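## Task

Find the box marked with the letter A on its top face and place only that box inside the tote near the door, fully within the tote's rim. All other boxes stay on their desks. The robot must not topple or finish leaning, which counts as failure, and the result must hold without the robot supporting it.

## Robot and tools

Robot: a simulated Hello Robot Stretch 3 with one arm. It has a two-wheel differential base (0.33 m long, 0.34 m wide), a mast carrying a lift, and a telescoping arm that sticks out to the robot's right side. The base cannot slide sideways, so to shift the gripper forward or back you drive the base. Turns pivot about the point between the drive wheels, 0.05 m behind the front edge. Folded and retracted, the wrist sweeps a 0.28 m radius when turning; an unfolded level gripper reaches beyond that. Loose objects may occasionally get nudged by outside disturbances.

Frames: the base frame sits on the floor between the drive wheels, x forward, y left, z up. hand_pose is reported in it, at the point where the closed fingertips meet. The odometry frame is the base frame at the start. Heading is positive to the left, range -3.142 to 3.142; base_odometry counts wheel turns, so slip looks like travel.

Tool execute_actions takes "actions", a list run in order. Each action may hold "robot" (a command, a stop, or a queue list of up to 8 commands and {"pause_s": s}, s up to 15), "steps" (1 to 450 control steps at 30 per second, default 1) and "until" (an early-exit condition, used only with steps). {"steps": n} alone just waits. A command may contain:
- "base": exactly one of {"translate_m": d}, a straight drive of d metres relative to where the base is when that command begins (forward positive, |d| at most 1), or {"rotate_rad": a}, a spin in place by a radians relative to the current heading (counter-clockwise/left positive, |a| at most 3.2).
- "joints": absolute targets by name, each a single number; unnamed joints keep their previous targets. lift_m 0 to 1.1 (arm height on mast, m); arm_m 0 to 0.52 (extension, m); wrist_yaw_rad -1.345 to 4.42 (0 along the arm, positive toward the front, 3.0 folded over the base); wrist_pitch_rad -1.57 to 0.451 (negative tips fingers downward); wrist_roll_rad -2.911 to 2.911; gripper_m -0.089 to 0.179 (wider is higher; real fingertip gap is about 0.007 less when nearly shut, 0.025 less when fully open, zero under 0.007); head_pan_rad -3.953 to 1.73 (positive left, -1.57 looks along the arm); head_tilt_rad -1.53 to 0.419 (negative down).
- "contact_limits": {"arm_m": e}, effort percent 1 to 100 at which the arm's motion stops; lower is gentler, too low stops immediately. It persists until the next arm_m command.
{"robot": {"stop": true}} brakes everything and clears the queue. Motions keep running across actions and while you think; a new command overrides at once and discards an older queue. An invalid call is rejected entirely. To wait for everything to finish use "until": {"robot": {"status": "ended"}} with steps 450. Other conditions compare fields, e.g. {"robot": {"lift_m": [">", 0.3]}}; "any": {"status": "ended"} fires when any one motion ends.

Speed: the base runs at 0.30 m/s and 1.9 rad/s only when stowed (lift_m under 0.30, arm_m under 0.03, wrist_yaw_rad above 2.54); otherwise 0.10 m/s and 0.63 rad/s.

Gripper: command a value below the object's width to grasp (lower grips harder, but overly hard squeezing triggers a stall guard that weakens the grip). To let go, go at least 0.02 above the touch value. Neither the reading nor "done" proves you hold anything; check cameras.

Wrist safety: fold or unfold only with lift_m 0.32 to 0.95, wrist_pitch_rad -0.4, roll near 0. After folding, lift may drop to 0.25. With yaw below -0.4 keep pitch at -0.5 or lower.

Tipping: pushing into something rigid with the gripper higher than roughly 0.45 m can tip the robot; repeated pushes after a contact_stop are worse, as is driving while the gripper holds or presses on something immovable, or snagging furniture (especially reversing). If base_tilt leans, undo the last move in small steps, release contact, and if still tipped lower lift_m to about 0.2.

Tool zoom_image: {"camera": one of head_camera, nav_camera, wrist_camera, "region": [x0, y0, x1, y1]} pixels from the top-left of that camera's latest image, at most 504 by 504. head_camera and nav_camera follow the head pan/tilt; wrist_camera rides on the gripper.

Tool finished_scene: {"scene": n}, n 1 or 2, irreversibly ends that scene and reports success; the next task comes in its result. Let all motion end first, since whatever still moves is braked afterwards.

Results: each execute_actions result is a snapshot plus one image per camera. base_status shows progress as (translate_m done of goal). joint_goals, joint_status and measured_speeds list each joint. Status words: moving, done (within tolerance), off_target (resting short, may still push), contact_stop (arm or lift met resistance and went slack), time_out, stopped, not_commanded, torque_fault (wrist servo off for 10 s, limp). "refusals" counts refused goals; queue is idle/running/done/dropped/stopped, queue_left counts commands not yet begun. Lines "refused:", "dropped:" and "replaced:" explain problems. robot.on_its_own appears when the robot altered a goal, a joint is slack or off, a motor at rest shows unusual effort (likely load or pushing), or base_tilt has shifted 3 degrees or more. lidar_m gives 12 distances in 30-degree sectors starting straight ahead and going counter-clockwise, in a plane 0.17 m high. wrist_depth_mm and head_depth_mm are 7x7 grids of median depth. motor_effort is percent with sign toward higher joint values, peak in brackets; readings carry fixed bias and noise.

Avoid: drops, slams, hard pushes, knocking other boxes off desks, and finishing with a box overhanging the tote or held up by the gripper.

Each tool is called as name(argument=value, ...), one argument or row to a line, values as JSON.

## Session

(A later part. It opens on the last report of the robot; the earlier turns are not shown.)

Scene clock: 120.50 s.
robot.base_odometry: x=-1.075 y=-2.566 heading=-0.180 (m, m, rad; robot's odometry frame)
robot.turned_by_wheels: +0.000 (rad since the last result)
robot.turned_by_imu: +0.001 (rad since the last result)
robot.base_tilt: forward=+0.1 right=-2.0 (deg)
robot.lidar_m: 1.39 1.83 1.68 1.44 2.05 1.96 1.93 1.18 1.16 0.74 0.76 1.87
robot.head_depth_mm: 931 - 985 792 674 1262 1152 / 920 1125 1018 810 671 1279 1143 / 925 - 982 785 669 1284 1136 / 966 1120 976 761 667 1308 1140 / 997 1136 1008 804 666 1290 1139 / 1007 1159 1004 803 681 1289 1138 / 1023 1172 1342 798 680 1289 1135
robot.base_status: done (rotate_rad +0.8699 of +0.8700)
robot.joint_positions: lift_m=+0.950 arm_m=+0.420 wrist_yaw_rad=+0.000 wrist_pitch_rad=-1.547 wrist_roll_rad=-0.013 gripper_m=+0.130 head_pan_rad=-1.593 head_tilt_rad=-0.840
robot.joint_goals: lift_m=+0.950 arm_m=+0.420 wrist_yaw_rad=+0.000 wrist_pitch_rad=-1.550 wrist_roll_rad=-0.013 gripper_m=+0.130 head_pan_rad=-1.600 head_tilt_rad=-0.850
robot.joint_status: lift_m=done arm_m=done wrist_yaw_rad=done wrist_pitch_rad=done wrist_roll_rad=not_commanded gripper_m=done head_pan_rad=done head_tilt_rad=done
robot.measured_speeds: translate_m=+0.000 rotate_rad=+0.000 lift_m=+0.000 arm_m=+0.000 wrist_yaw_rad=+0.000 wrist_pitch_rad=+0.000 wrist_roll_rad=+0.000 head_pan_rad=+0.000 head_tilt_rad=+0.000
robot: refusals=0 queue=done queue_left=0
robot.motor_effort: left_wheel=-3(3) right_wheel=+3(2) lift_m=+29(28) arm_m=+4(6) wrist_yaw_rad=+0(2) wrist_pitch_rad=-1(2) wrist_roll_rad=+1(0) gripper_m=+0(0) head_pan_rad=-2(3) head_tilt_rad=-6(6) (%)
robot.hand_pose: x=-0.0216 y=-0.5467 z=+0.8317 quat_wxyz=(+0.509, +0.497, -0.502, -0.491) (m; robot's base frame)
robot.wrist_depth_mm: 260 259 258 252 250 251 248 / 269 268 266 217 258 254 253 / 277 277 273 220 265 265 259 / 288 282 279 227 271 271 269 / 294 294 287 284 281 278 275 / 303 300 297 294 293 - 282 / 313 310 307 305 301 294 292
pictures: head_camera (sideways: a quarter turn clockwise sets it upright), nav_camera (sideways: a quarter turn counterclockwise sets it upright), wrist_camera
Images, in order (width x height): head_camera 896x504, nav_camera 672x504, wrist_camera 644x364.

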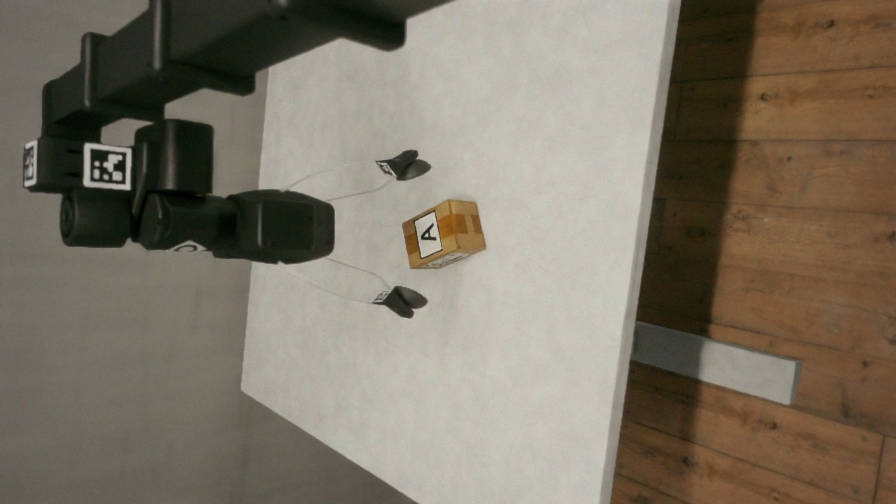

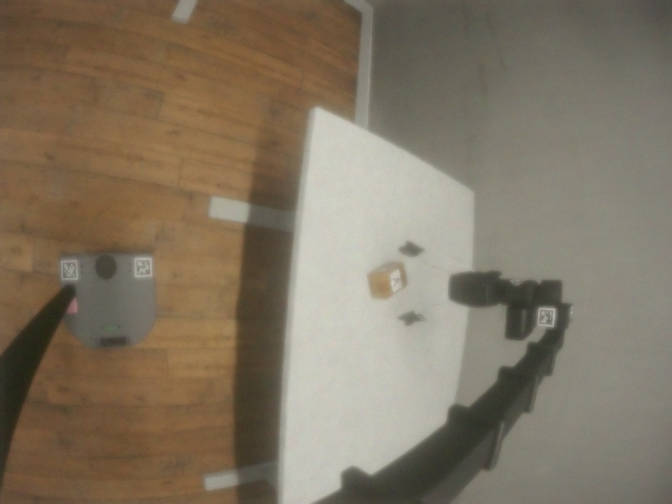

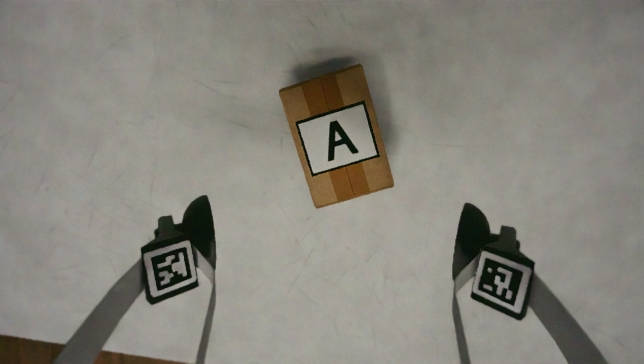

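execute_actions(
  actions=[
    {"robot": {"joints": {"arm_m": 0.459, "wrist_yaw_rad": 0.28, "lift_m": 0.885}}, "steps": 300, "until": {"robot": {"status": "ended"}}},
  ],
)

Scene clock: 131.20 s.
robot.base_odometry: x=-1.075 y=-2.566 heading=-0.180 (m, m, rad; robot's odometry frame)
robot.turned_by_wheels: +0.000 (rad since the last result)
robot.turned_by_imu: +0.001 (rad since the last result)
robot.base_tilt: forward=+0.1 right=-2.0 (deg)
robot.lidar_m: 1.39 1.83 1.67 1.43 2.05 1.96 1.94 1.18 1.16 0.74 0.76 1.87
robot.head_depth_mm: 943 1072 - - 657 1260 1145 / 954 - 1003 810 673 1282 1144 / 965 - 1019 785 669 1282 1140 / 983 1125 958 761 669 1298 1141 / 994 1139 1007 801 667 1289 1137 / 1008 1160 1004 801 681 1302 1134 / 1024 1171 1338 799 680 1297 1137
robot.base_status: done (rotate_rad +0.8699 of +0.8700)
robot.joint_positions: lift_m=+0.885 arm_m=+0.459 wrist_yaw_rad=+0.278 wrist_pitch_rad=-1.547 wrist_roll_rad=-0.013 gripper_m=+0.130 head_pan_rad=-1.593 head_tilt_rad=-0.840
robot.joint_goals: lift_m=+0.885 arm_m=+0.459 wrist_yaw_rad=+0.280 wrist_pitch_rad=-1.550 wrist_roll_rad=-0.013 gripper_m=+0.130 head_pan_rad=-1.600 head_tilt_rad=-0.850
robot.joint_status: lift_m=done arm_m=done wrist_yaw_rad=done wrist_pitch_rad=done wrist_roll_rad=not_commanded gripper_m=done head_pan_rad=done head_tilt_rad=done
robot.measured_speeds: translate_m=+0.000 rotate_rad=+0.000 lift_m=+0.000 arm_m=+0.000 wrist_yaw_rad=+0.000 wrist_pitch_rad=+0.000 wrist_roll_rad=+0.000 head_pan_rad=+0.000 head_tilt_rad=+0.000
robot: refusals=0 queue=done queue_left=0
robot.motor_effort: left_wheel=-3(3) right_wheel=+3(3) lift_m=+18(27) arm_m=+4(4) wrist_yaw_rad=+3(3) wrist_pitch_rad=-1(2) wrist_roll_rad=+0(0) gripper_m=+0(1) head_pan_rad=-2(2) head_tilt_rad=-5(6) (%)
robot.hand_pose: x=-0.0266 y=-0.5863 z=+0.7672 quat_wxyz=(+0.572, +0.562, -0.428, -0.416) (m; robot's base frame)
robot.wrist_depth_mm: 202 199 196 194 193 190 188 / 205 203 202 200 199 196 194 / 213 211 208 203 203 201 199 / 217 217 213 161 207 207 204 / 225 222 220 164 214 211 211 / 232 230 228 170 221 - 217 / 238 237 234 232 228 225 221
pictures: head_camera (sideways: a quarter turn clockwise sets it upright), nav_camera (sideways: a quarter turn counterclockwise sets it upright), wrist_camera
Images, in order (width x height): head_camera 896x504, nav_camera 672x504, wrist_camera 644x364.

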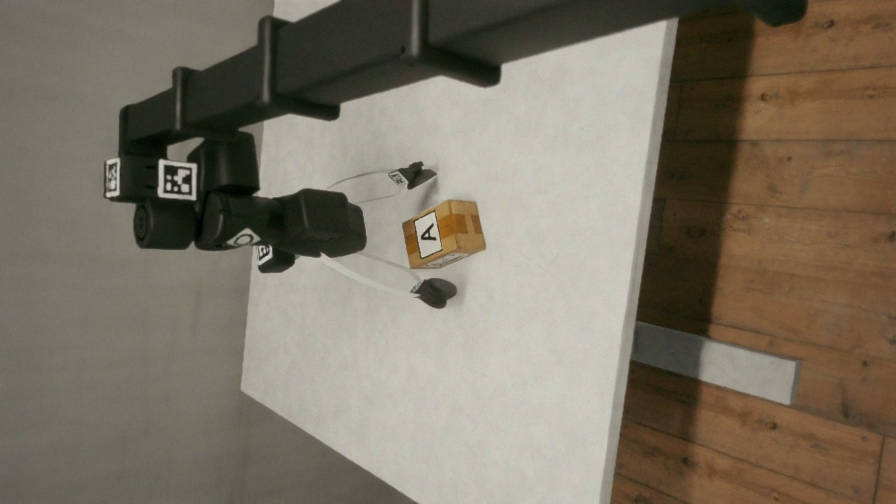

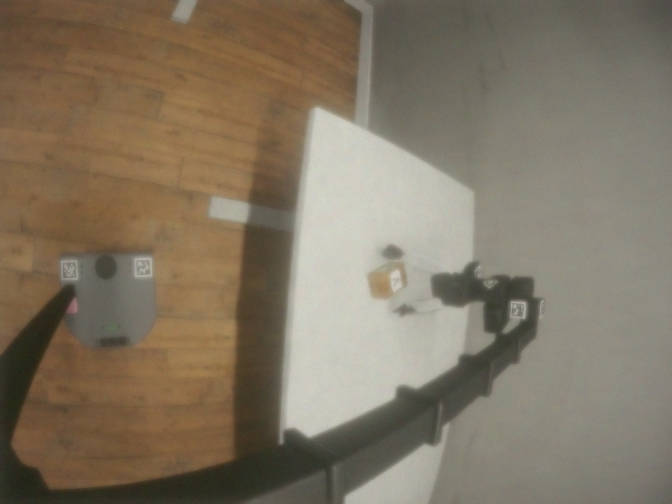

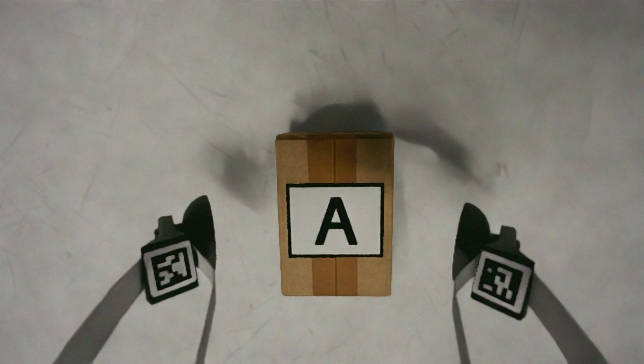

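execute_actions(
  actions=[
    {"robot": [{"joints": {"arm_m": 0.462, "lift_m": 0.86}}, {"joints": {"gripper_m": 0.01}}], "steps": 300, "until": {"robot": {"status": "ended"}}},
  ],
)

Scene clock: 135.27 s.
robot.base_odometry: x=-1.075 y=-2.566 heading=-0.180 (m, m, rad; robot's odometry frame)
robot.turned_by_wheels: +0.000 (rad since the last result)
robot.turned_by_imu: +0.001 (rad since the last result)
robot.base_tilt: forward=+0.1 right=-1.9 (deg)
robot.lidar_m: 1.39 1.83 1.67 1.44 2.05 1.95 1.93 1.18 1.16 0.74 0.76 1.87
robot.head_depth_mm: 946 1077 1086 - - 1260 1128 / 960 1043 - 809 671 1277 1143 / 966 - 1017 787 671 1282 1147 / 982 1105 1011 762 669 1307 1141 / 997 1141 1006 804 667 1291 1135 / 1007 1157 1004 800 680 1301 1133 / 1024 1171 1339 800 682 1295 1140
robot.base_status: done (rotate_rad +0.8699 of +0.8700)
robot.joint_positions: lift_m=+0.860 arm_m=+0.462 wrist_yaw_rad=+0.278 wrist_pitch_rad=-1.547 wrist_roll_rad=-0.013 gripper_m=+0.011 head_pan_rad=-1.593 head_tilt_rad=-0.840
robot.joint_goals: lift_m=+0.860 arm_m=+0.462 wrist_yaw_rad=+0.280 wrist_pitch_rad=-1.550 wrist_roll_rad=-0.013 gripper_m=+0.010 head_pan_rad=-1.600 head_tilt_rad=-0.850
robot.joint_status: lift_m=done arm_m=done wrist_yaw_rad=done wrist_pitch_rad=done wrist_roll_rad=not_commanded gripper_m=done head_pan_rad=done head_tilt_rad=done
robot.measured_speeds: translate_m=+0.000 rotate_rad=+0.000 lift_m=+0.000 arm_m=+0.000 wrist_yaw_rad=+0.000 wrist_pitch_rad=+0.000 wrist_roll_rad=+0.000 head_pan_rad=+0.000 head_tilt_rad=+0.000
robot: refusals=0 queue=done queue_left=0
robot.motor_effort: left_wheel=-3(3) right_wheel=+3(3) lift_m=+19(18) arm_m=+3(1) wrist_yaw_rad=+3(2) wrist_pitch_rad=-2(1) wrist_roll_rad=+0(1) gripper_m=-26(98) head_pan_rad=-2(2) head_tilt_rad=-6(6) (%)
robot.hand_pose: x=-0.0266 y=-0.5893 z=+0.7422 quat_wxyz=(+0.572, +0.562, -0.428, -0.416) (m; robot's base frame)
robot.wrist_depth_mm: 177 173 173 171 169 167 166 / 180 180 177 176 174 172 170 / 186 184 181 179 179 178 175 / 193 190 189 130 181 181 180 / 198 195 192 135 134 188 185 / 203 202 202 138 139 193 191 / 212 209 206 204 201 198 197
pictures: head_camera (sideways: a quarter turn clockwise sets it upright), nav_camera (sideways: a quarter turn counterclockwise sets it upright), wrist_camera
Images, in order (width x height): head_camera 896x504, nav_camera 672x504, wrist_camera 644x364.

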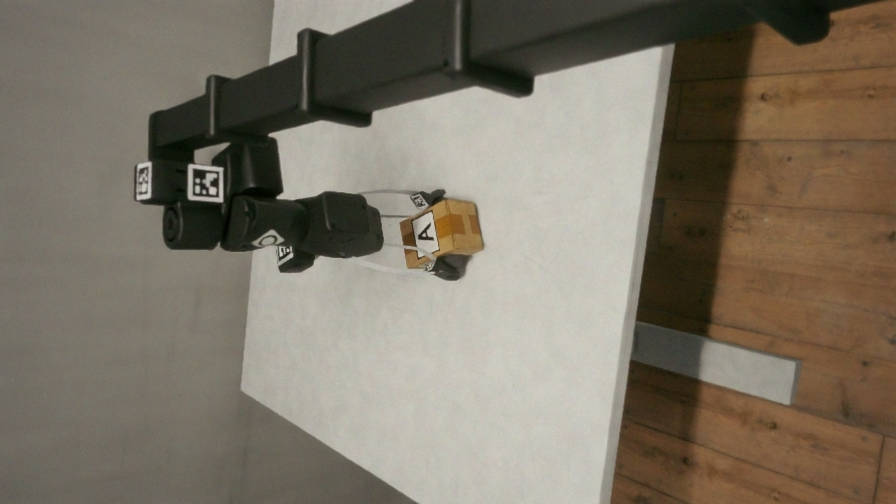

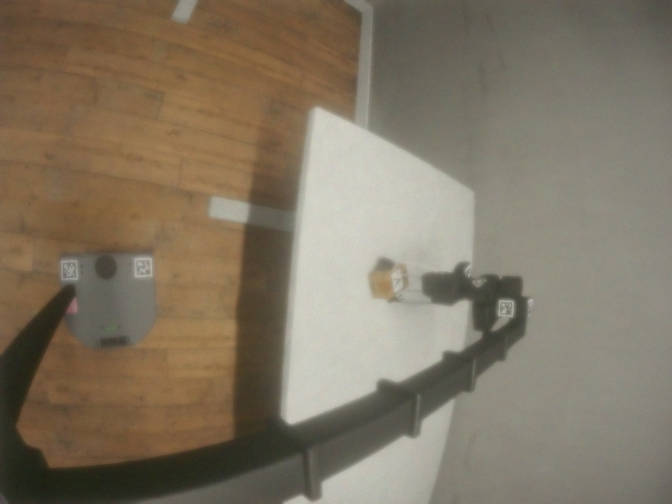

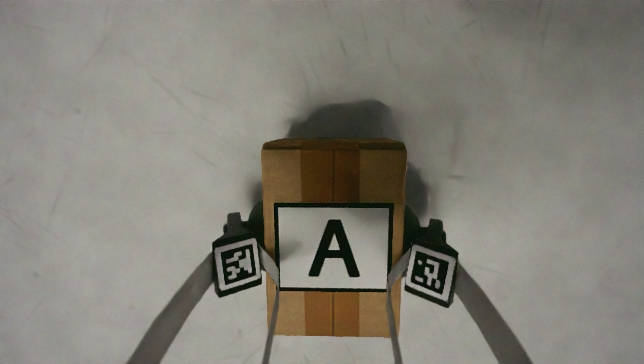

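execute_actions(
  actions=[
    {"robot": {"joints": {"lift_m": 0.9}}, "steps": 60, "until": {"robot": {"lift_m": [">", 0.885]}}},
    {"robot": {"base": {"rotate_rad": 2.315}, "joints": {"arm_m": 0.0, "head_pan_rad": 0.0, "head_tilt_rad": -0.6}}, "steps": 200, "until": {"robot": {"rotate_rad": [">", 1.15]}}},
    {"robot": {"joints": {"lift_m": 0.285, "wrist_yaw_rad": 3.1}}, "steps": 200, "until": {"robot": {"base_status": ["!=", "moving"]}}},
    {"robot": {"base": {"translate_m": 0.9}}, "steps": 200, "until": {"robot": {"lift_m": ["<", 0.29]}}},
  ],
)

Scene clock: 165.23 s.
robot.base_odometry: x=-1.556 y=-1.805 heading=+2.135 (m, m, rad; robot's odometry frame)
robot.turned_by_wheels: +2.315 (rad since the last result)
robot.turned_by_imu: +2.288 (rad since the last result)
robot.base_tilt: forward=-0.6 right=-2.3 (deg)
robot.lidar_m: 1.38 1.24 1.25 1.51 1.74 1.64 1.59 2.17 2.16 1.08 1.30 0.88
robot.head_depth_mm: 1758 2013 2318 2492 1920 1530 1245 / 1604 1807 2053 2328 1912 1516 1264 / 1462 1621 1842 2104 1903 1520 1260 / 1335 1489 1654 1864 1880 1510 1255 / 1241 1361 1501 1678 1816 1507 1259 / 1153 1260 1370 1524 1683 1502 1254 / 1084 1168 1271 1397 1547 1496 1250
robot.base_status: moving (translate_m +0.9000 of +0.9000)
robot.joint_positions: lift_m=+0.292 arm_m=+0.001 wrist_yaw_rad=+3.098 wrist_pitch_rad=-1.556 wrist_roll_rad=-0.013 gripper_m=+0.023 head_pan_rad=-0.007 head_tilt_rad=-0.605
robot.joint_goals: lift_m=+0.292 arm_m=+0.000 wrist_yaw_rad=+3.100 wrist_pitch_rad=-1.550 wrist_roll_rad=-0.013 gripper_m=+0.022 head_pan_rad=+0.000 head_tilt_rad=-0.600
robot.joint_status: lift_m=contact_stop arm_m=done wrist_yaw_rad=done wrist_pitch_rad=done wrist_roll_rad=not_commanded gripper_m=done head_pan_rad=done head_tilt_rad=done
robot.measured_speeds: translate_m=+0.000 rotate_rad=+0.000 lift_m=+0.000 arm_m=+0.000 wrist_yaw_rad=+0.000 wrist_pitch_rad=+0.000 wrist_roll_rad=+0.000 head_pan_rad=+0.000 head_tilt_rad=+0.000
robot: refusals=0 queue=running queue_left=0
robot.on_its_own: gripper_m is held at +0.022, not at your +0.010, by its stall guard, which is not easing now; lift_m is slack since a contact_stop, until your next command for it (your +0.285 is given up)
robot.motor_effort: left_wheel=-2(8) right_wheel=+2(10) lift_m=+23(31) arm_m=-2(6) wrist_yaw_rad=+2(3) wrist_pitch_rad=+3(7) wrist_roll_rad=+0(0) gripper_m=-20(25) head_pan_rad=+3(33) head_tilt_rad=+2(26) (%)
robot.hand_pose: x=-0.0220 y=-0.1664 z=+0.1746 quat_wxyz=(+0.504, +0.511, +0.489, +0.496) (m; robot's base frame)
robot.wrist_depth_mm: - - - - - 308 304 / - - - - - 319 315 / - - - 131 230 320 320 / - - - 128 127 335 331 / 363 363 134 132 131 346 341 / 377 372 372 137 138 351 351 / 385 383 381 379 374 364 363
pictures: head_camera (sideways: a quarter turn clockwise sets it upright), nav_camera (sideways: a quarter turn counterclockwise sets it upright), wrist_camera
Images, in order (width x height): head_camera 896x504, nav_camera 672x504, wrist_camera 644x364.

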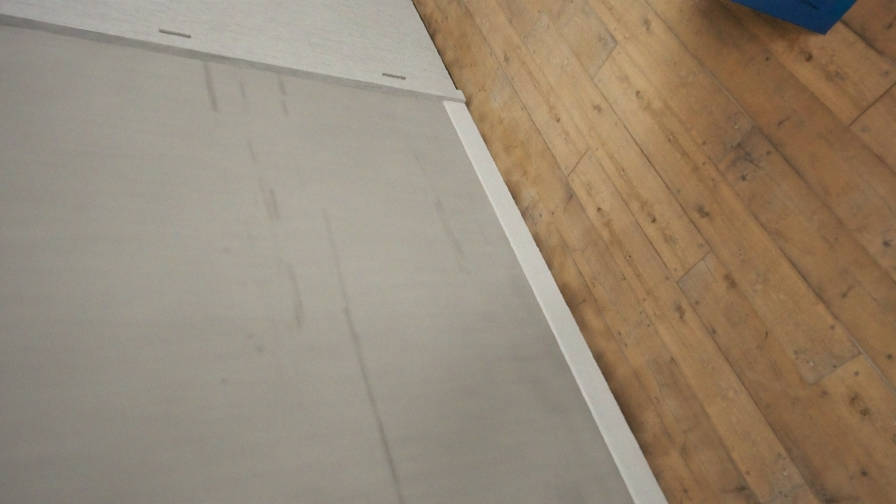

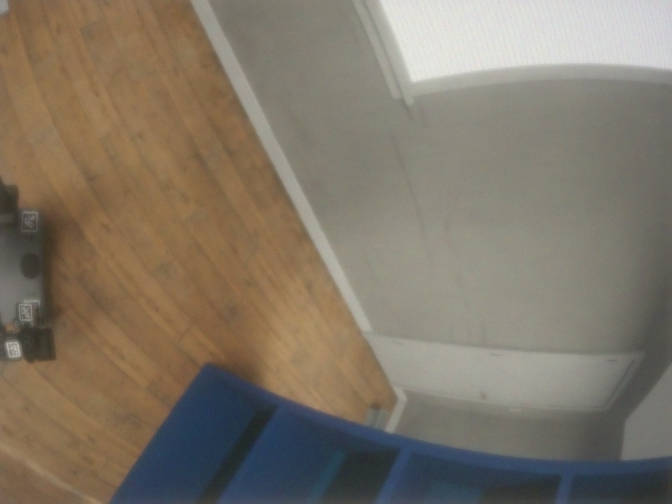

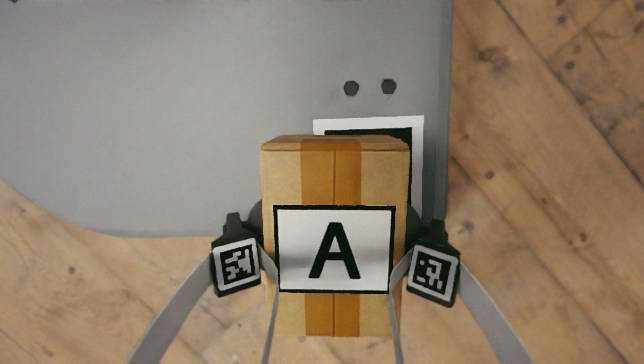

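execute_actions(
  actions=[
    {"robot": [{"base": {"translate_m": 0.9}, "joints": {"lift_m": 0.298, "head_tilt_rad": -0.85}}, {"base": {"rotate_rad": -0.835}}, {"base": {"translate_m": 1.0}}], "steps": 450, "until": {"robot": {"status": "ended"}}},
  ],
)

Scene clock: 187.23 s.
robot.base_odometry: x=-1.983 y=-0.848 heading=+1.300 (m, m, rad; robot's odometry frame)
robot.turned_by_wheels: -0.835 (rad since the last result)
robot.turned_by_imu: -0.824 (rad since the last result)
robot.base_tilt: forward=+0.7 right=-1.5 (deg)
robot.lidar_m: 1.86 0.76 0.57 0.55 0.57 0.80 2.10 2.64 3.13 0.42 0.44 0.61
robot.head_depth_mm: 1927 2200 2365 1855 1541 1311 1127 / 1940 2208 2340 1863 1536 1310 1150 / 1946 2211 2330 1838 1527 1302 1145 / 1940 2237 2224 1844 1523 1304 1140 / 1987 2247 2312 1842 1519 1301 1140 / 1901 2053 2090 1812 1522 1292 1137 / 1366 1403 1442 1466 1442 1299 1134
robot.base_status: moving (translate_m +0.2046 of +1.0000)
robot.joint_positions: lift_m=+0.298 arm_m=+0.001 wrist_yaw_rad=+3.098 wrist_pitch_rad=-1.550 wrist_roll_rad=-0.013 gripper_m=+0.023 head_pan_rad=-0.007 head_tilt_rad=-0.840
robot.joint_goals: lift_m=+0.298 arm_m=+0.000 wrist_yaw_rad=+3.100 wrist_pitch_rad=-1.550 wrist_roll_rad=-0.013 gripper_m=+0.022 head_pan_rad=+0.000 head_tilt_rad=-0.850
robot.joint_status: lift_m=done arm_m=done wrist_yaw_rad=done wrist_pitch_rad=done wrist_roll_rad=not_commanded gripper_m=done head_pan_rad=done head_tilt_rad=done
robot.measured_speeds: translate_m=+0.100 rotate_rad=+0.000 lift_m=+0.000 arm_m=+0.000 wrist_yaw_rad=+0.000 wrist_pitch_rad=+0.000 wrist_roll_rad=+0.000 head_pan_rad=+0.000 head_tilt_rad=+0.000
robot: refusals=0 queue=running queue_left=0
robot.on_its_own: gripper_m is held at +0.022, not at your +0.010, by its stall guard, which is not easing now
robot.motor_effort: left_wheel=+4(8) right_wheel=+0(9) lift_m=+29(30) arm_m=-2(2) wrist_yaw_rad=+2(2) wrist_pitch_rad=+0(2) wrist_roll_rad=+0(0) gripper_m=-20(20) head_pan_rad=+2(3) head_tilt_rad=-5(29) (%)
robot.hand_pose: x=-0.0220 y=-0.1648 z=+0.1797 quat_wxyz=(+0.503, +0.512, +0.487, +0.498) (m; robot's base frame)
robot.wrist_depth_mm: - - - - - 310 308 / - - - - - 324 316 / - - - 132 233 331 328 / - - - 127 127 337 337 / 365 365 135 132 132 343 343 / 384 373 371 137 138 358 355 / 396 393 389 385 375 370 372
pictures: head_camera (sideways: a quarter turn clockwise sets it upright), nav_camera (sideways: a quarter turn counterclockwise sets it upright), wrist_camera
Images, in order (width x height): head_camera 896x504, nav_camera 672x504, wrist_camera 644x364.

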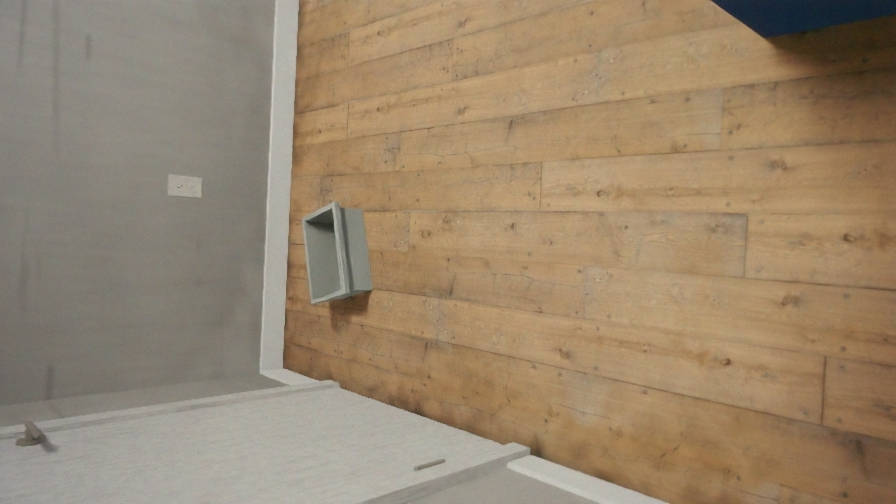

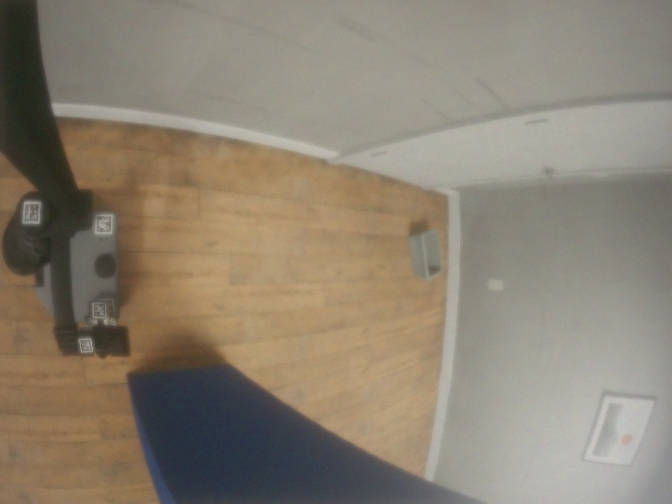

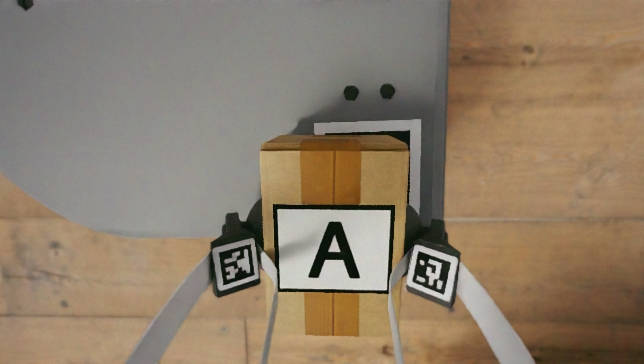

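execute_actions(
  actions=[
    {"robot": {"joints": {"lift_m": 0.294}}, "steps": 300, "until": {"robot": {"status": "ended"}}},
  ],
)

Scene clock: 192.07 s.
robot.base_odometry: x=-1.770 y=-0.081 heading=+1.300 (m, m, rad; robot's odometry frame)
robot.turned_by_wheels: +0.000 (rad since the last result)
robot.turned_by_imu: -0.001 (rad since the last result)
robot.base_tilt: forward=+0.1 right=-2.0 (deg)
robot.lidar_m: 1.45 0.71 0.54 0.53 0.55 0.77 2.30 0.61 0.53 2.93 2.01 1.50
robot.head_depth_mm: 1230 1398 1631 1802 1538 1322 1148 / 1231 1404 1634 1802 1538 1309 1144 / 1232 1409 1648 1829 1520 1309 1148 / 1241 1415 1644 1836 1494 1299 1139 / 1249 1422 1661 1845 1495 1298 1132 / 1254 1443 1670 1794 1518 1293 1139 / 1242 1384 1432 1411 1443 1294 1131
robot.base_status: done (translate_m +1.0000 of +1.0000)
robot.joint_positions: lift_m=+0.294 arm_m=+0.001 wrist_yaw_rad=+3.098 wrist_pitch_rad=-1.550 wrist_roll_rad=-0.013 gripper_m=+0.023 head_pan_rad=-0.007 head_tilt_rad=-0.841
robot.joint_goals: lift_m=+0.294 arm_m=+0.000 wrist_yaw_rad=+3.100 wrist_pitch_rad=-1.550 wrist_roll_rad=-0.013 gripper_m=+0.022 head_pan_rad=+0.000 head_tilt_rad=-0.850
robot.joint_status: lift_m=done arm_m=done wrist_yaw_rad=done wrist_pitch_rad=done wrist_roll_rad=not_commanded gripper_m=done head_pan_rad=done head_tilt_rad=done
robot.measured_speeds: translate_m=+0.000 rotate_rad=+0.000 lift_m=+0.000 arm_m=+0.000 wrist_yaw_rad=+0.000 wrist_pitch_rad=+0.000 wrist_roll_rad=+0.000 head_pan_rad=+0.000 head_tilt_rad=+0.000
robot: refusals=0 queue=done queue_left=0
robot.on_its_own: gripper_m is held at +0.022, not at your +0.010, by its stall guard, which is not easing now
robot.motor_effort: left_wheel=+2(12) right_wheel=-2(6) lift_m=+19(30) arm_m=-2(2) wrist_yaw_rad=+3(3) wrist_pitch_rad=+0(0) wrist_roll_rad=+1(0) gripper_m=-20(20) head_pan_rad=+2(2) head_tilt_rad=-6(5) (%)
robot.hand_pose: x=-0.0220 y=-0.1648 z=+0.1763 quat_wxyz=(+0.503, +0.512, +0.487, +0.498) (m; robot's base frame)
robot.wrist_depth_mm: - - - - - 309 304 / - - - - - 314 315 / - - - 131 232 325 325 / - - - 127 127 334 330 / 370 367 135 132 132 343 343 / 383 375 371 137 138 356 349 / 388 385 379 377 368 365 360
pictures: head_camera (sideways: a quarter turn clockwise sets it upright), nav_camera (sideways: a quarter turn counterclockwise sets it upright), wrist_camera
Images, in order (width x height): head_camera 896x504, nav_camera 672x504, wrist_camera 644x364.

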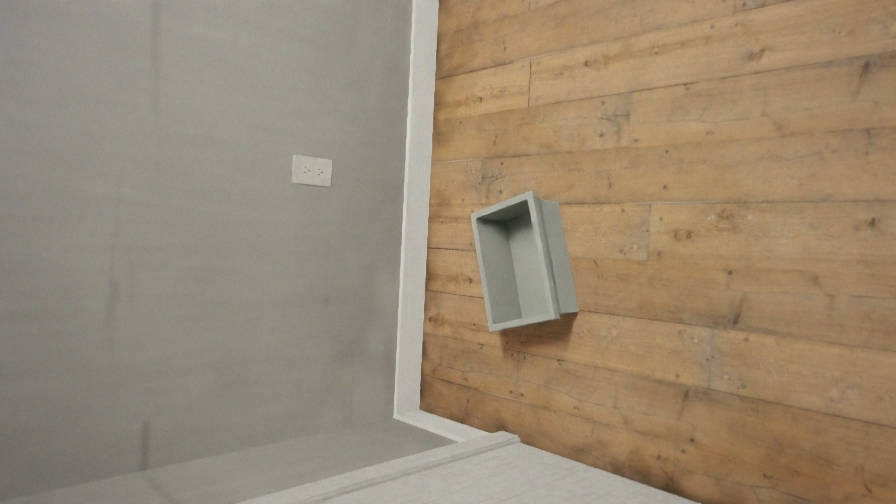

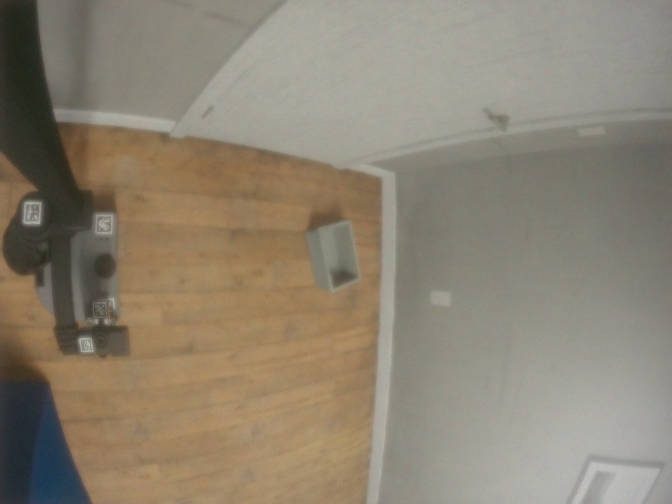

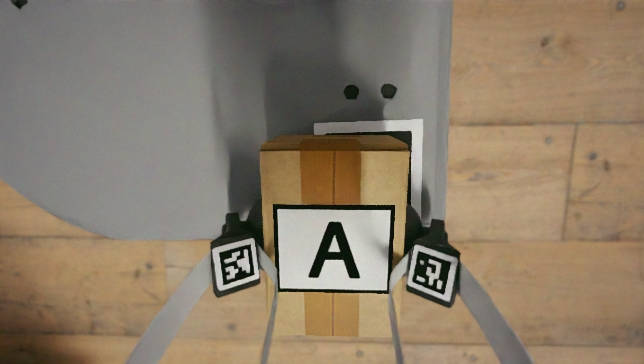

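zoom_image(
  camera="head_camera",
  region=[450, 180, 610, 340],
)

Region (450, 180, 610, 340) of head_camera's 896x504 image, scaled by 3.150, with more detail than that image has.

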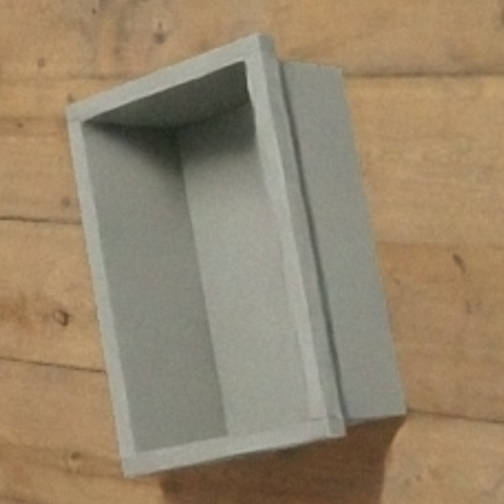

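execute_actions(
  actions=[
    {"robot": [{"base": {"translate_m": 0.625}, "joints": {"wrist_yaw_rad": 3.29, "head_pan_rad": -1.6, "head_tilt_rad": -1.3}}, {"base": {"rotate_rad": 1.683}, "joints": {"arm_m": 0.235, "lift_m": 0.305}}], "steps": 450, "until": {"robot": {"status": "ended"}}},
  ],
)

Scene clock: 214.50 s.
robot.base_odometry: x=-1.602 y=+0.521 heading=+2.983 (m, m, rad; robot's odometry frame)
robot.turned_by_wheels: +1.683 (rad since the last result)
robot.turned_by_imu: +1.662 (rad since the last result)
robot.base_tilt: forward=+0.1 right=-2.0 (deg)
robot.lidar_m: 0.49 0.54 0.85 1.19 1.03 1.52 2.17 1.04 0.84 0.83 0.62 0.50
robot.head_depth_mm: 841 1051 1373 1351 1263 1191 1092 / 858 1069 1411 1362 1263 - - / 874 1098 1416 1329 1259 - - / 887 1121 1427 1307 1270 - 1095 / 904 1146 1440 1350 1263 1184 1110 / 919 1174 1427 1349 1270 1182 1109 / 940 1109 1224 1257 1254 1184 1114
robot.base_status: done (rotate_rad +1.6829 of +1.6830)
robot.joint_positions: lift_m=+0.305 arm_m=+0.235 wrist_yaw_rad=+3.288 wrist_pitch_rad=-1.549 wrist_roll_rad=-0.013 gripper_m=+0.023 head_pan_rad=-1.594 head_tilt_rad=-1.285
robot.joint_goals: lift_m=+0.305 arm_m=+0.235 wrist_yaw_rad=+3.290 wrist_pitch_rad=-1.550 wrist_roll_rad=-0.013 gripper_m=+0.022 head_pan_rad=-1.600 head_tilt_rad=-1.300
robot.joint_status: lift_m=done arm_m=done wrist_yaw_rad=done wrist_pitch_rad=done wrist_roll_rad=not_commanded gripper_m=done head_pan_rad=done head_tilt_rad=done
robot.measured_speeds: translate_m=+0.000 rotate_rad=+0.000 lift_m=+0.000 arm_m=+0.000 wrist_yaw_rad=+0.000 wrist_pitch_rad=+0.000 wrist_roll_rad=+0.000 head_pan_rad=+0.000 head_tilt_rad=+0.000
robot: refusals=0 queue=done queue_left=0
robot.on_its_own: gripper_m is held at +0.022, not at your +0.010, by its stall guard, which is not easing now
robot.motor_effort: left_wheel=-2(10) right_wheel=+2(9) lift_m=+28(29) arm_m=+3(6) wrist_yaw_rad=+2(3) wrist_pitch_rad=-1(1) wrist_roll_rad=+1(0) gripper_m=-19(20) head_pan_rad=-2(33) head_tilt_rad=-9(41) (%)
robot.hand_pose: x=-0.0184 y=-0.3980 z=+0.1867 quat_wxyz=(+0.453, +0.464, +0.533, +0.543) (m; robot's base frame)
robot.wrist_depth_mm: 336 331 325 324 320 320 314 / 346 250 258 256 250 215 325 / 352 274 339 338 334 245 336 / 366 274 348 127 343 264 343 / 376 370 300 133 133 262 348 / 393 378 255 138 138 263 363 / 399 397 392 383 380 377 375
pictures: head_camera (sideways: a quarter turn clockwise sets it upright), nav_camera (sideways: a quarter turn counterclockwise sets it upright), wrist_camera
Images, in order (width x height): head_camera 896x504, nav_camera 672x504, wrist_camera 644x364.

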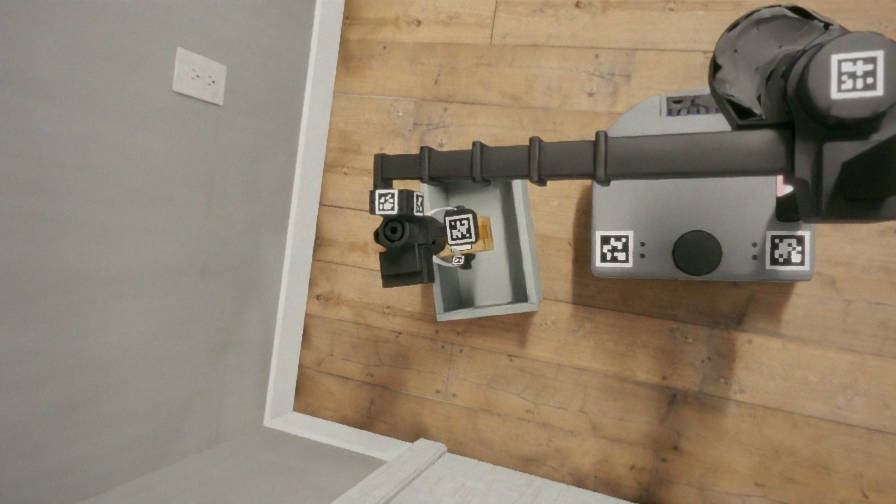

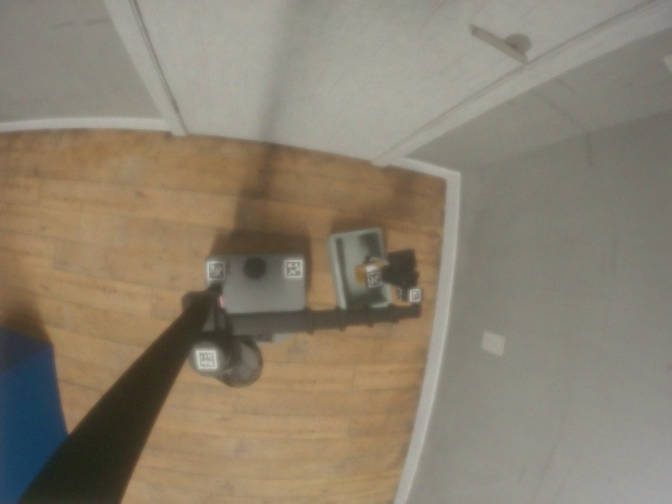

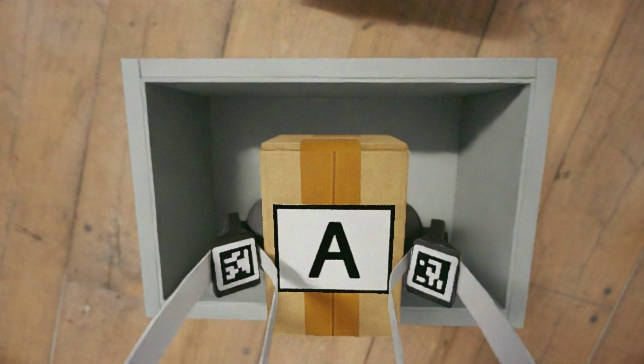

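execute_actions(
  actions=[
    {"robot": {"joints": {"lift_m": 0.146}}, "steps": 200, "until": {"robot": {"status": "ended"}}},
  ],
)

Scene clock: 220.67 s.
robot.base_odometry: x=-1.602 y=+0.521 heading=+2.983 (m, m, rad; robot's odometry frame)
robot.turned_by_wheels: +0.000 (rad since the last result)
robot.turned_by_imu: +0.001 (rad since the last result)
robot.base_tilt: forward=+0.1 right=-2.0 (deg)
robot.lidar_m: 0.49 0.54 0.85 1.19 1.03 1.51 2.17 1.04 0.84 0.83 0.62 0.50
robot.head_depth_mm: 841 1046 1375 1360 1261 1185 1114 / 857 1068 1407 1358 1266 - 1093 / 871 1096 1411 1354 1272 - - / 887 1123 1431 1385 1272 - 1091 / 903 1155 1427 1362 1260 1190 1110 / 919 1179 1426 1359 1264 1177 1110 / 938 1108 1220 1263 1246 1180 1111
robot.base_status: done (rotate_rad +1.6829 of +1.6830)
robot.joint_positions: lift_m=+0.146 arm_m=+0.235 wrist_yaw_rad=+3.288 wrist_pitch_rad=-1.549 wrist_roll_rad=-0.013 gripper_m=+0.023 head_pan_rad=-1.594 head_tilt_rad=-1.285
robot.joint_goals: lift_m=+0.146 arm_m=+0.235 wrist_yaw_rad=+3.290 wrist_pitch_rad=-1.550 wrist_roll_rad=-0.013 gripper_m=+0.022 head_pan_rad=-1.600 head_tilt_rad=-1.300
robot.joint_status: lift_m=done arm_m=done wrist_yaw_rad=done wrist_pitch_rad=done wrist_roll_rad=not_commanded gripper_m=done head_pan_rad=done head_tilt_rad=done
robot.measured_speeds: translate_m=+0.000 rotate_rad=+0.000 lift_m=+0.000 arm_m=+0.000 wrist_yaw_rad=+0.000 wrist_pitch_rad=+0.000 wrist_roll_rad=+0.000 head_pan_rad=+0.000 head_tilt_rad=+0.000
robot: refusals=0 queue=done queue_left=0
robot.on_its_own: gripper_m is held at +0.022, not at your +0.010, by its stall guard, which is not easing now
robot.motor_effort: left_wheel=-2(2) right_wheel=+2(2) lift_m=+19(28) arm_m=+3(3) wrist_yaw_rad=+3(2) wrist_pitch_rad=-1(1) wrist_roll_rad=+0(0) gripper_m=-20(20) head_pan_rad=-2(1) head_tilt_rad=-9(9) (%)
robot.hand_pose: x=-0.0185 y=-0.3979 z=+0.0282 quat_wxyz=(+0.453, +0.464, +0.533, +0.543) (m; robot's base frame)
robot.wrist_depth_mm: 105 98 97 97 96 96 96 / 155 182 182 179 177 176 153 / 159 187 185 183 182 181 161 / 159 193 192 128 185 186 160 / 160 198 195 132 132 192 160 / 160 204 204 138 139 195 158 / 161 195 207 190 201 200 159
pictures: head_camera (sideways: a quarter turn clockwise sets it upright), nav_camera (sideways: a quarter turn counterclockwise sets it upright), wrist_camera
Images, in order (width x height): head_camera 896x504, nav_camera 672x504, wrist_camera 644x364.

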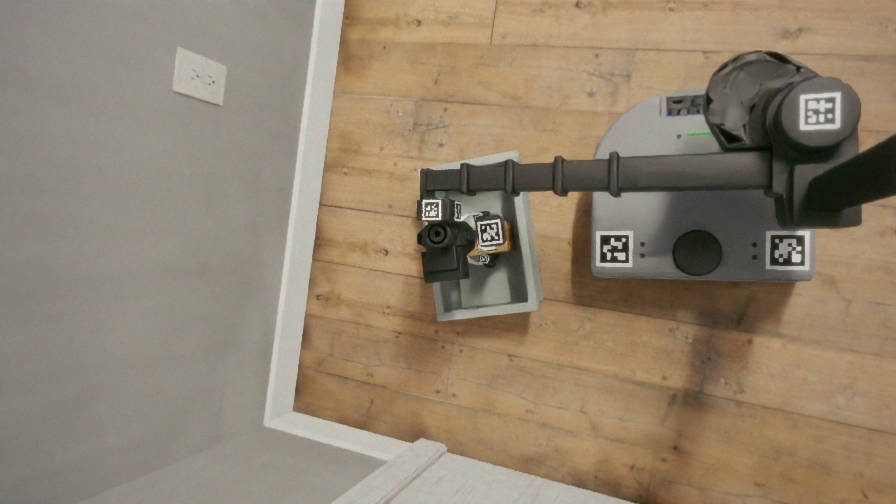

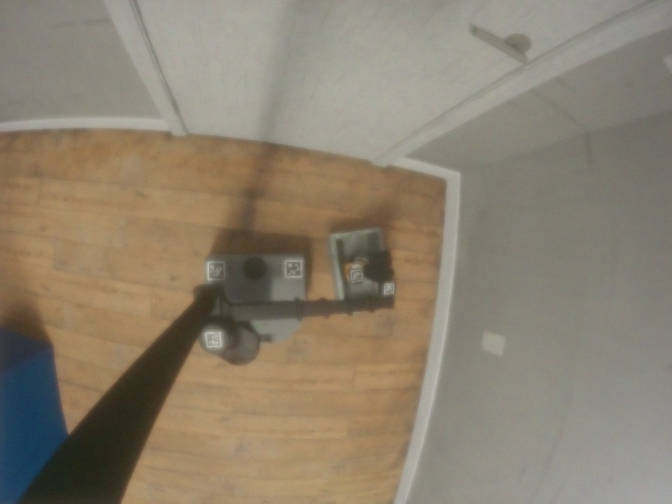

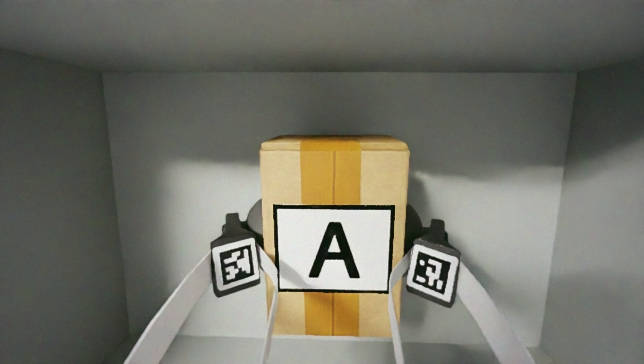

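execute_actions(
  actions=[
    {"robot": [{"joints": {"lift_m": 0.139}}, {"joints": {"gripper_m": 0.105}}, {"joints": {"lift_m": 0.3}}], "steps": 300, "until": {"robot": {"status": "ended"}}},
  ],
)

Scene clock: 227.37 s.
robot.base_odometry: x=-1.602 y=+0.521 heading=+2.983 (m, m, rad; robot's odometry frame)
robot.turned_by_wheels: +0.000 (rad since the last result)
robot.turned_by_imu: +0.001 (rad since the last result)
robot.base_tilt: forward=+0.1 right=-1.9 (deg)
robot.lidar_m: 0.49 0.53 0.85 1.19 1.02 1.52 2.17 1.04 0.84 0.83 0.62 0.50
robot.head_depth_mm: 840 1052 1376 1355 1263 1195 1099 / 856 1069 1408 1362 1264 - - / 870 1098 1413 1321 - - - / 884 1123 1433 1297 1271 - 1099 / 905 1144 1434 1354 1261 1183 1115 / 921 1179 1426 1357 1260 1184 1115 / 941 1111 1224 1258 1253 1183 1108
robot.base_status: done (rotate_rad +1.6829 of +1.6830)
robot.joint_positions: lift_m=+0.300 arm_m=+0.235 wrist_yaw_rad=+3.288 wrist_pitch_rad=-1.548 wrist_roll_rad=-0.013 gripper_m=+0.105 head_pan_rad=-1.594 head_tilt_rad=-1.285
robot.joint_goals: lift_m=+0.300 arm_m=+0.235 wrist_yaw_rad=+3.290 wrist_pitch_rad=-1.550 wrist_roll_rad=-0.013 gripper_m=+0.105 head_pan_rad=-1.600 head_tilt_rad=-1.300
robot.joint_status: lift_m=done arm_m=done wrist_yaw_rad=done wrist_pitch_rad=done wrist_roll_rad=not_commanded gripper_m=done head_pan_rad=done head_tilt_rad=done
robot.measured_speeds: translate_m=+0.000 rotate_rad=+0.000 lift_m=+0.000 arm_m=+0.000 wrist_yaw_rad=+0.000 wrist_pitch_rad=+0.000 wrist_roll_rad=+0.000 head_pan_rad=+0.000 head_tilt_rad=+0.000
robot: refusals=0 queue=done queue_left=0
robot.motor_effort: left_wheel=-2(2) right_wheel=+2(2) lift_m=+28(31) arm_m=+3(3) wrist_yaw_rad=+2(3) wrist_pitch_rad=-1(2) wrist_roll_rad=+0(0) gripper_m=-1(80) head_pan_rad=-1(2) head_tilt_rad=-8(9) (%)
robot.hand_pose: x=-0.0185 y=-0.3978 z=+0.1817 quat_wxyz=(+0.453, +0.464, +0.533, +0.544) (m; robot's base frame)
robot.wrist_depth_mm: 331 329 324 321 317 314 311 / 342 222 217 215 212 210 317 / 346 252 338 333 332 244 327 / 362 274 344 294 341 244 337 / 373 275 353 355 353 244 348 / 383 379 261 276 277 247 359 / 391 389 387 377 376 378 368
pictures: head_camera (sideways: a quarter turn clockwise sets it upright), nav_camera (sideways: a quarter turn counterclockwise sets it upright), wrist_camera
Images, in order (width x height): head_camera 896x504, nav_camera 672x504, wrist_camera 644x364.

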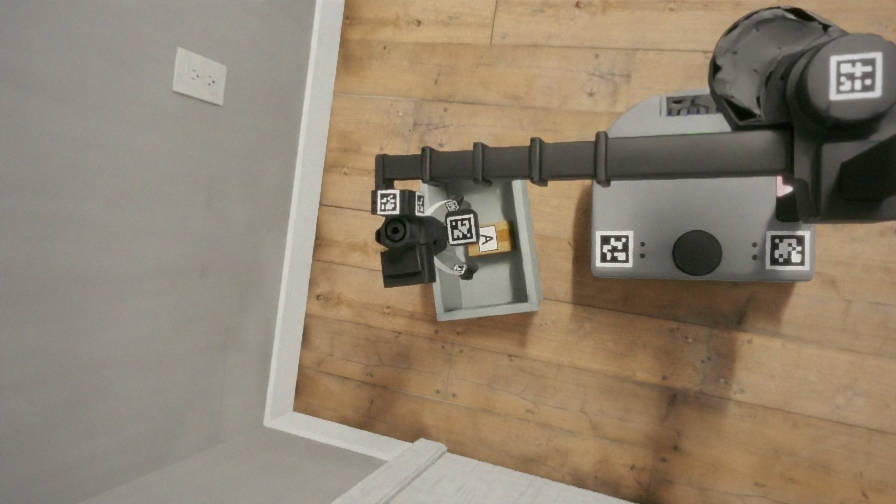

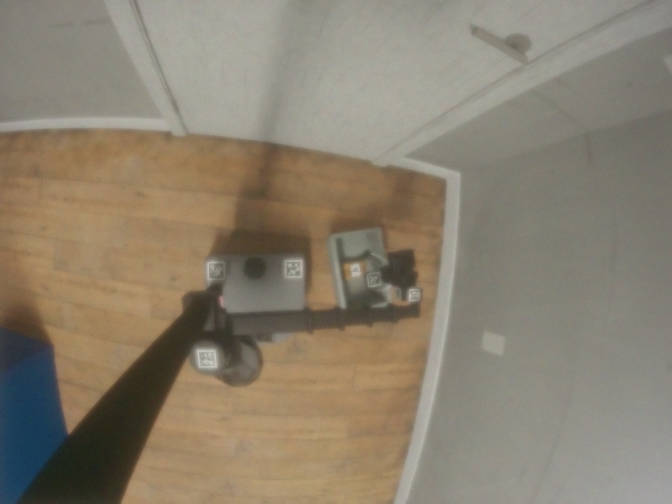

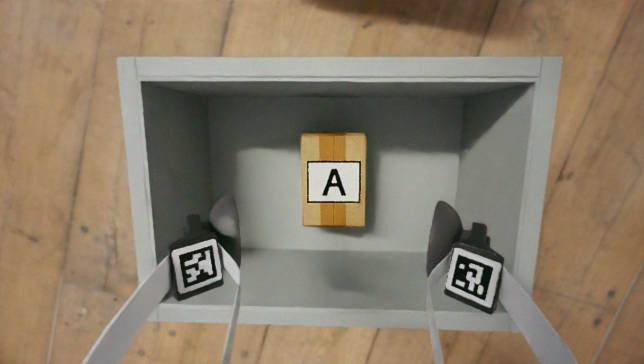

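Box A sits in the middle of the tote and the gripper is clear of it.

finished_scene(
  scene=1,
)

The scene is finished: the task was done.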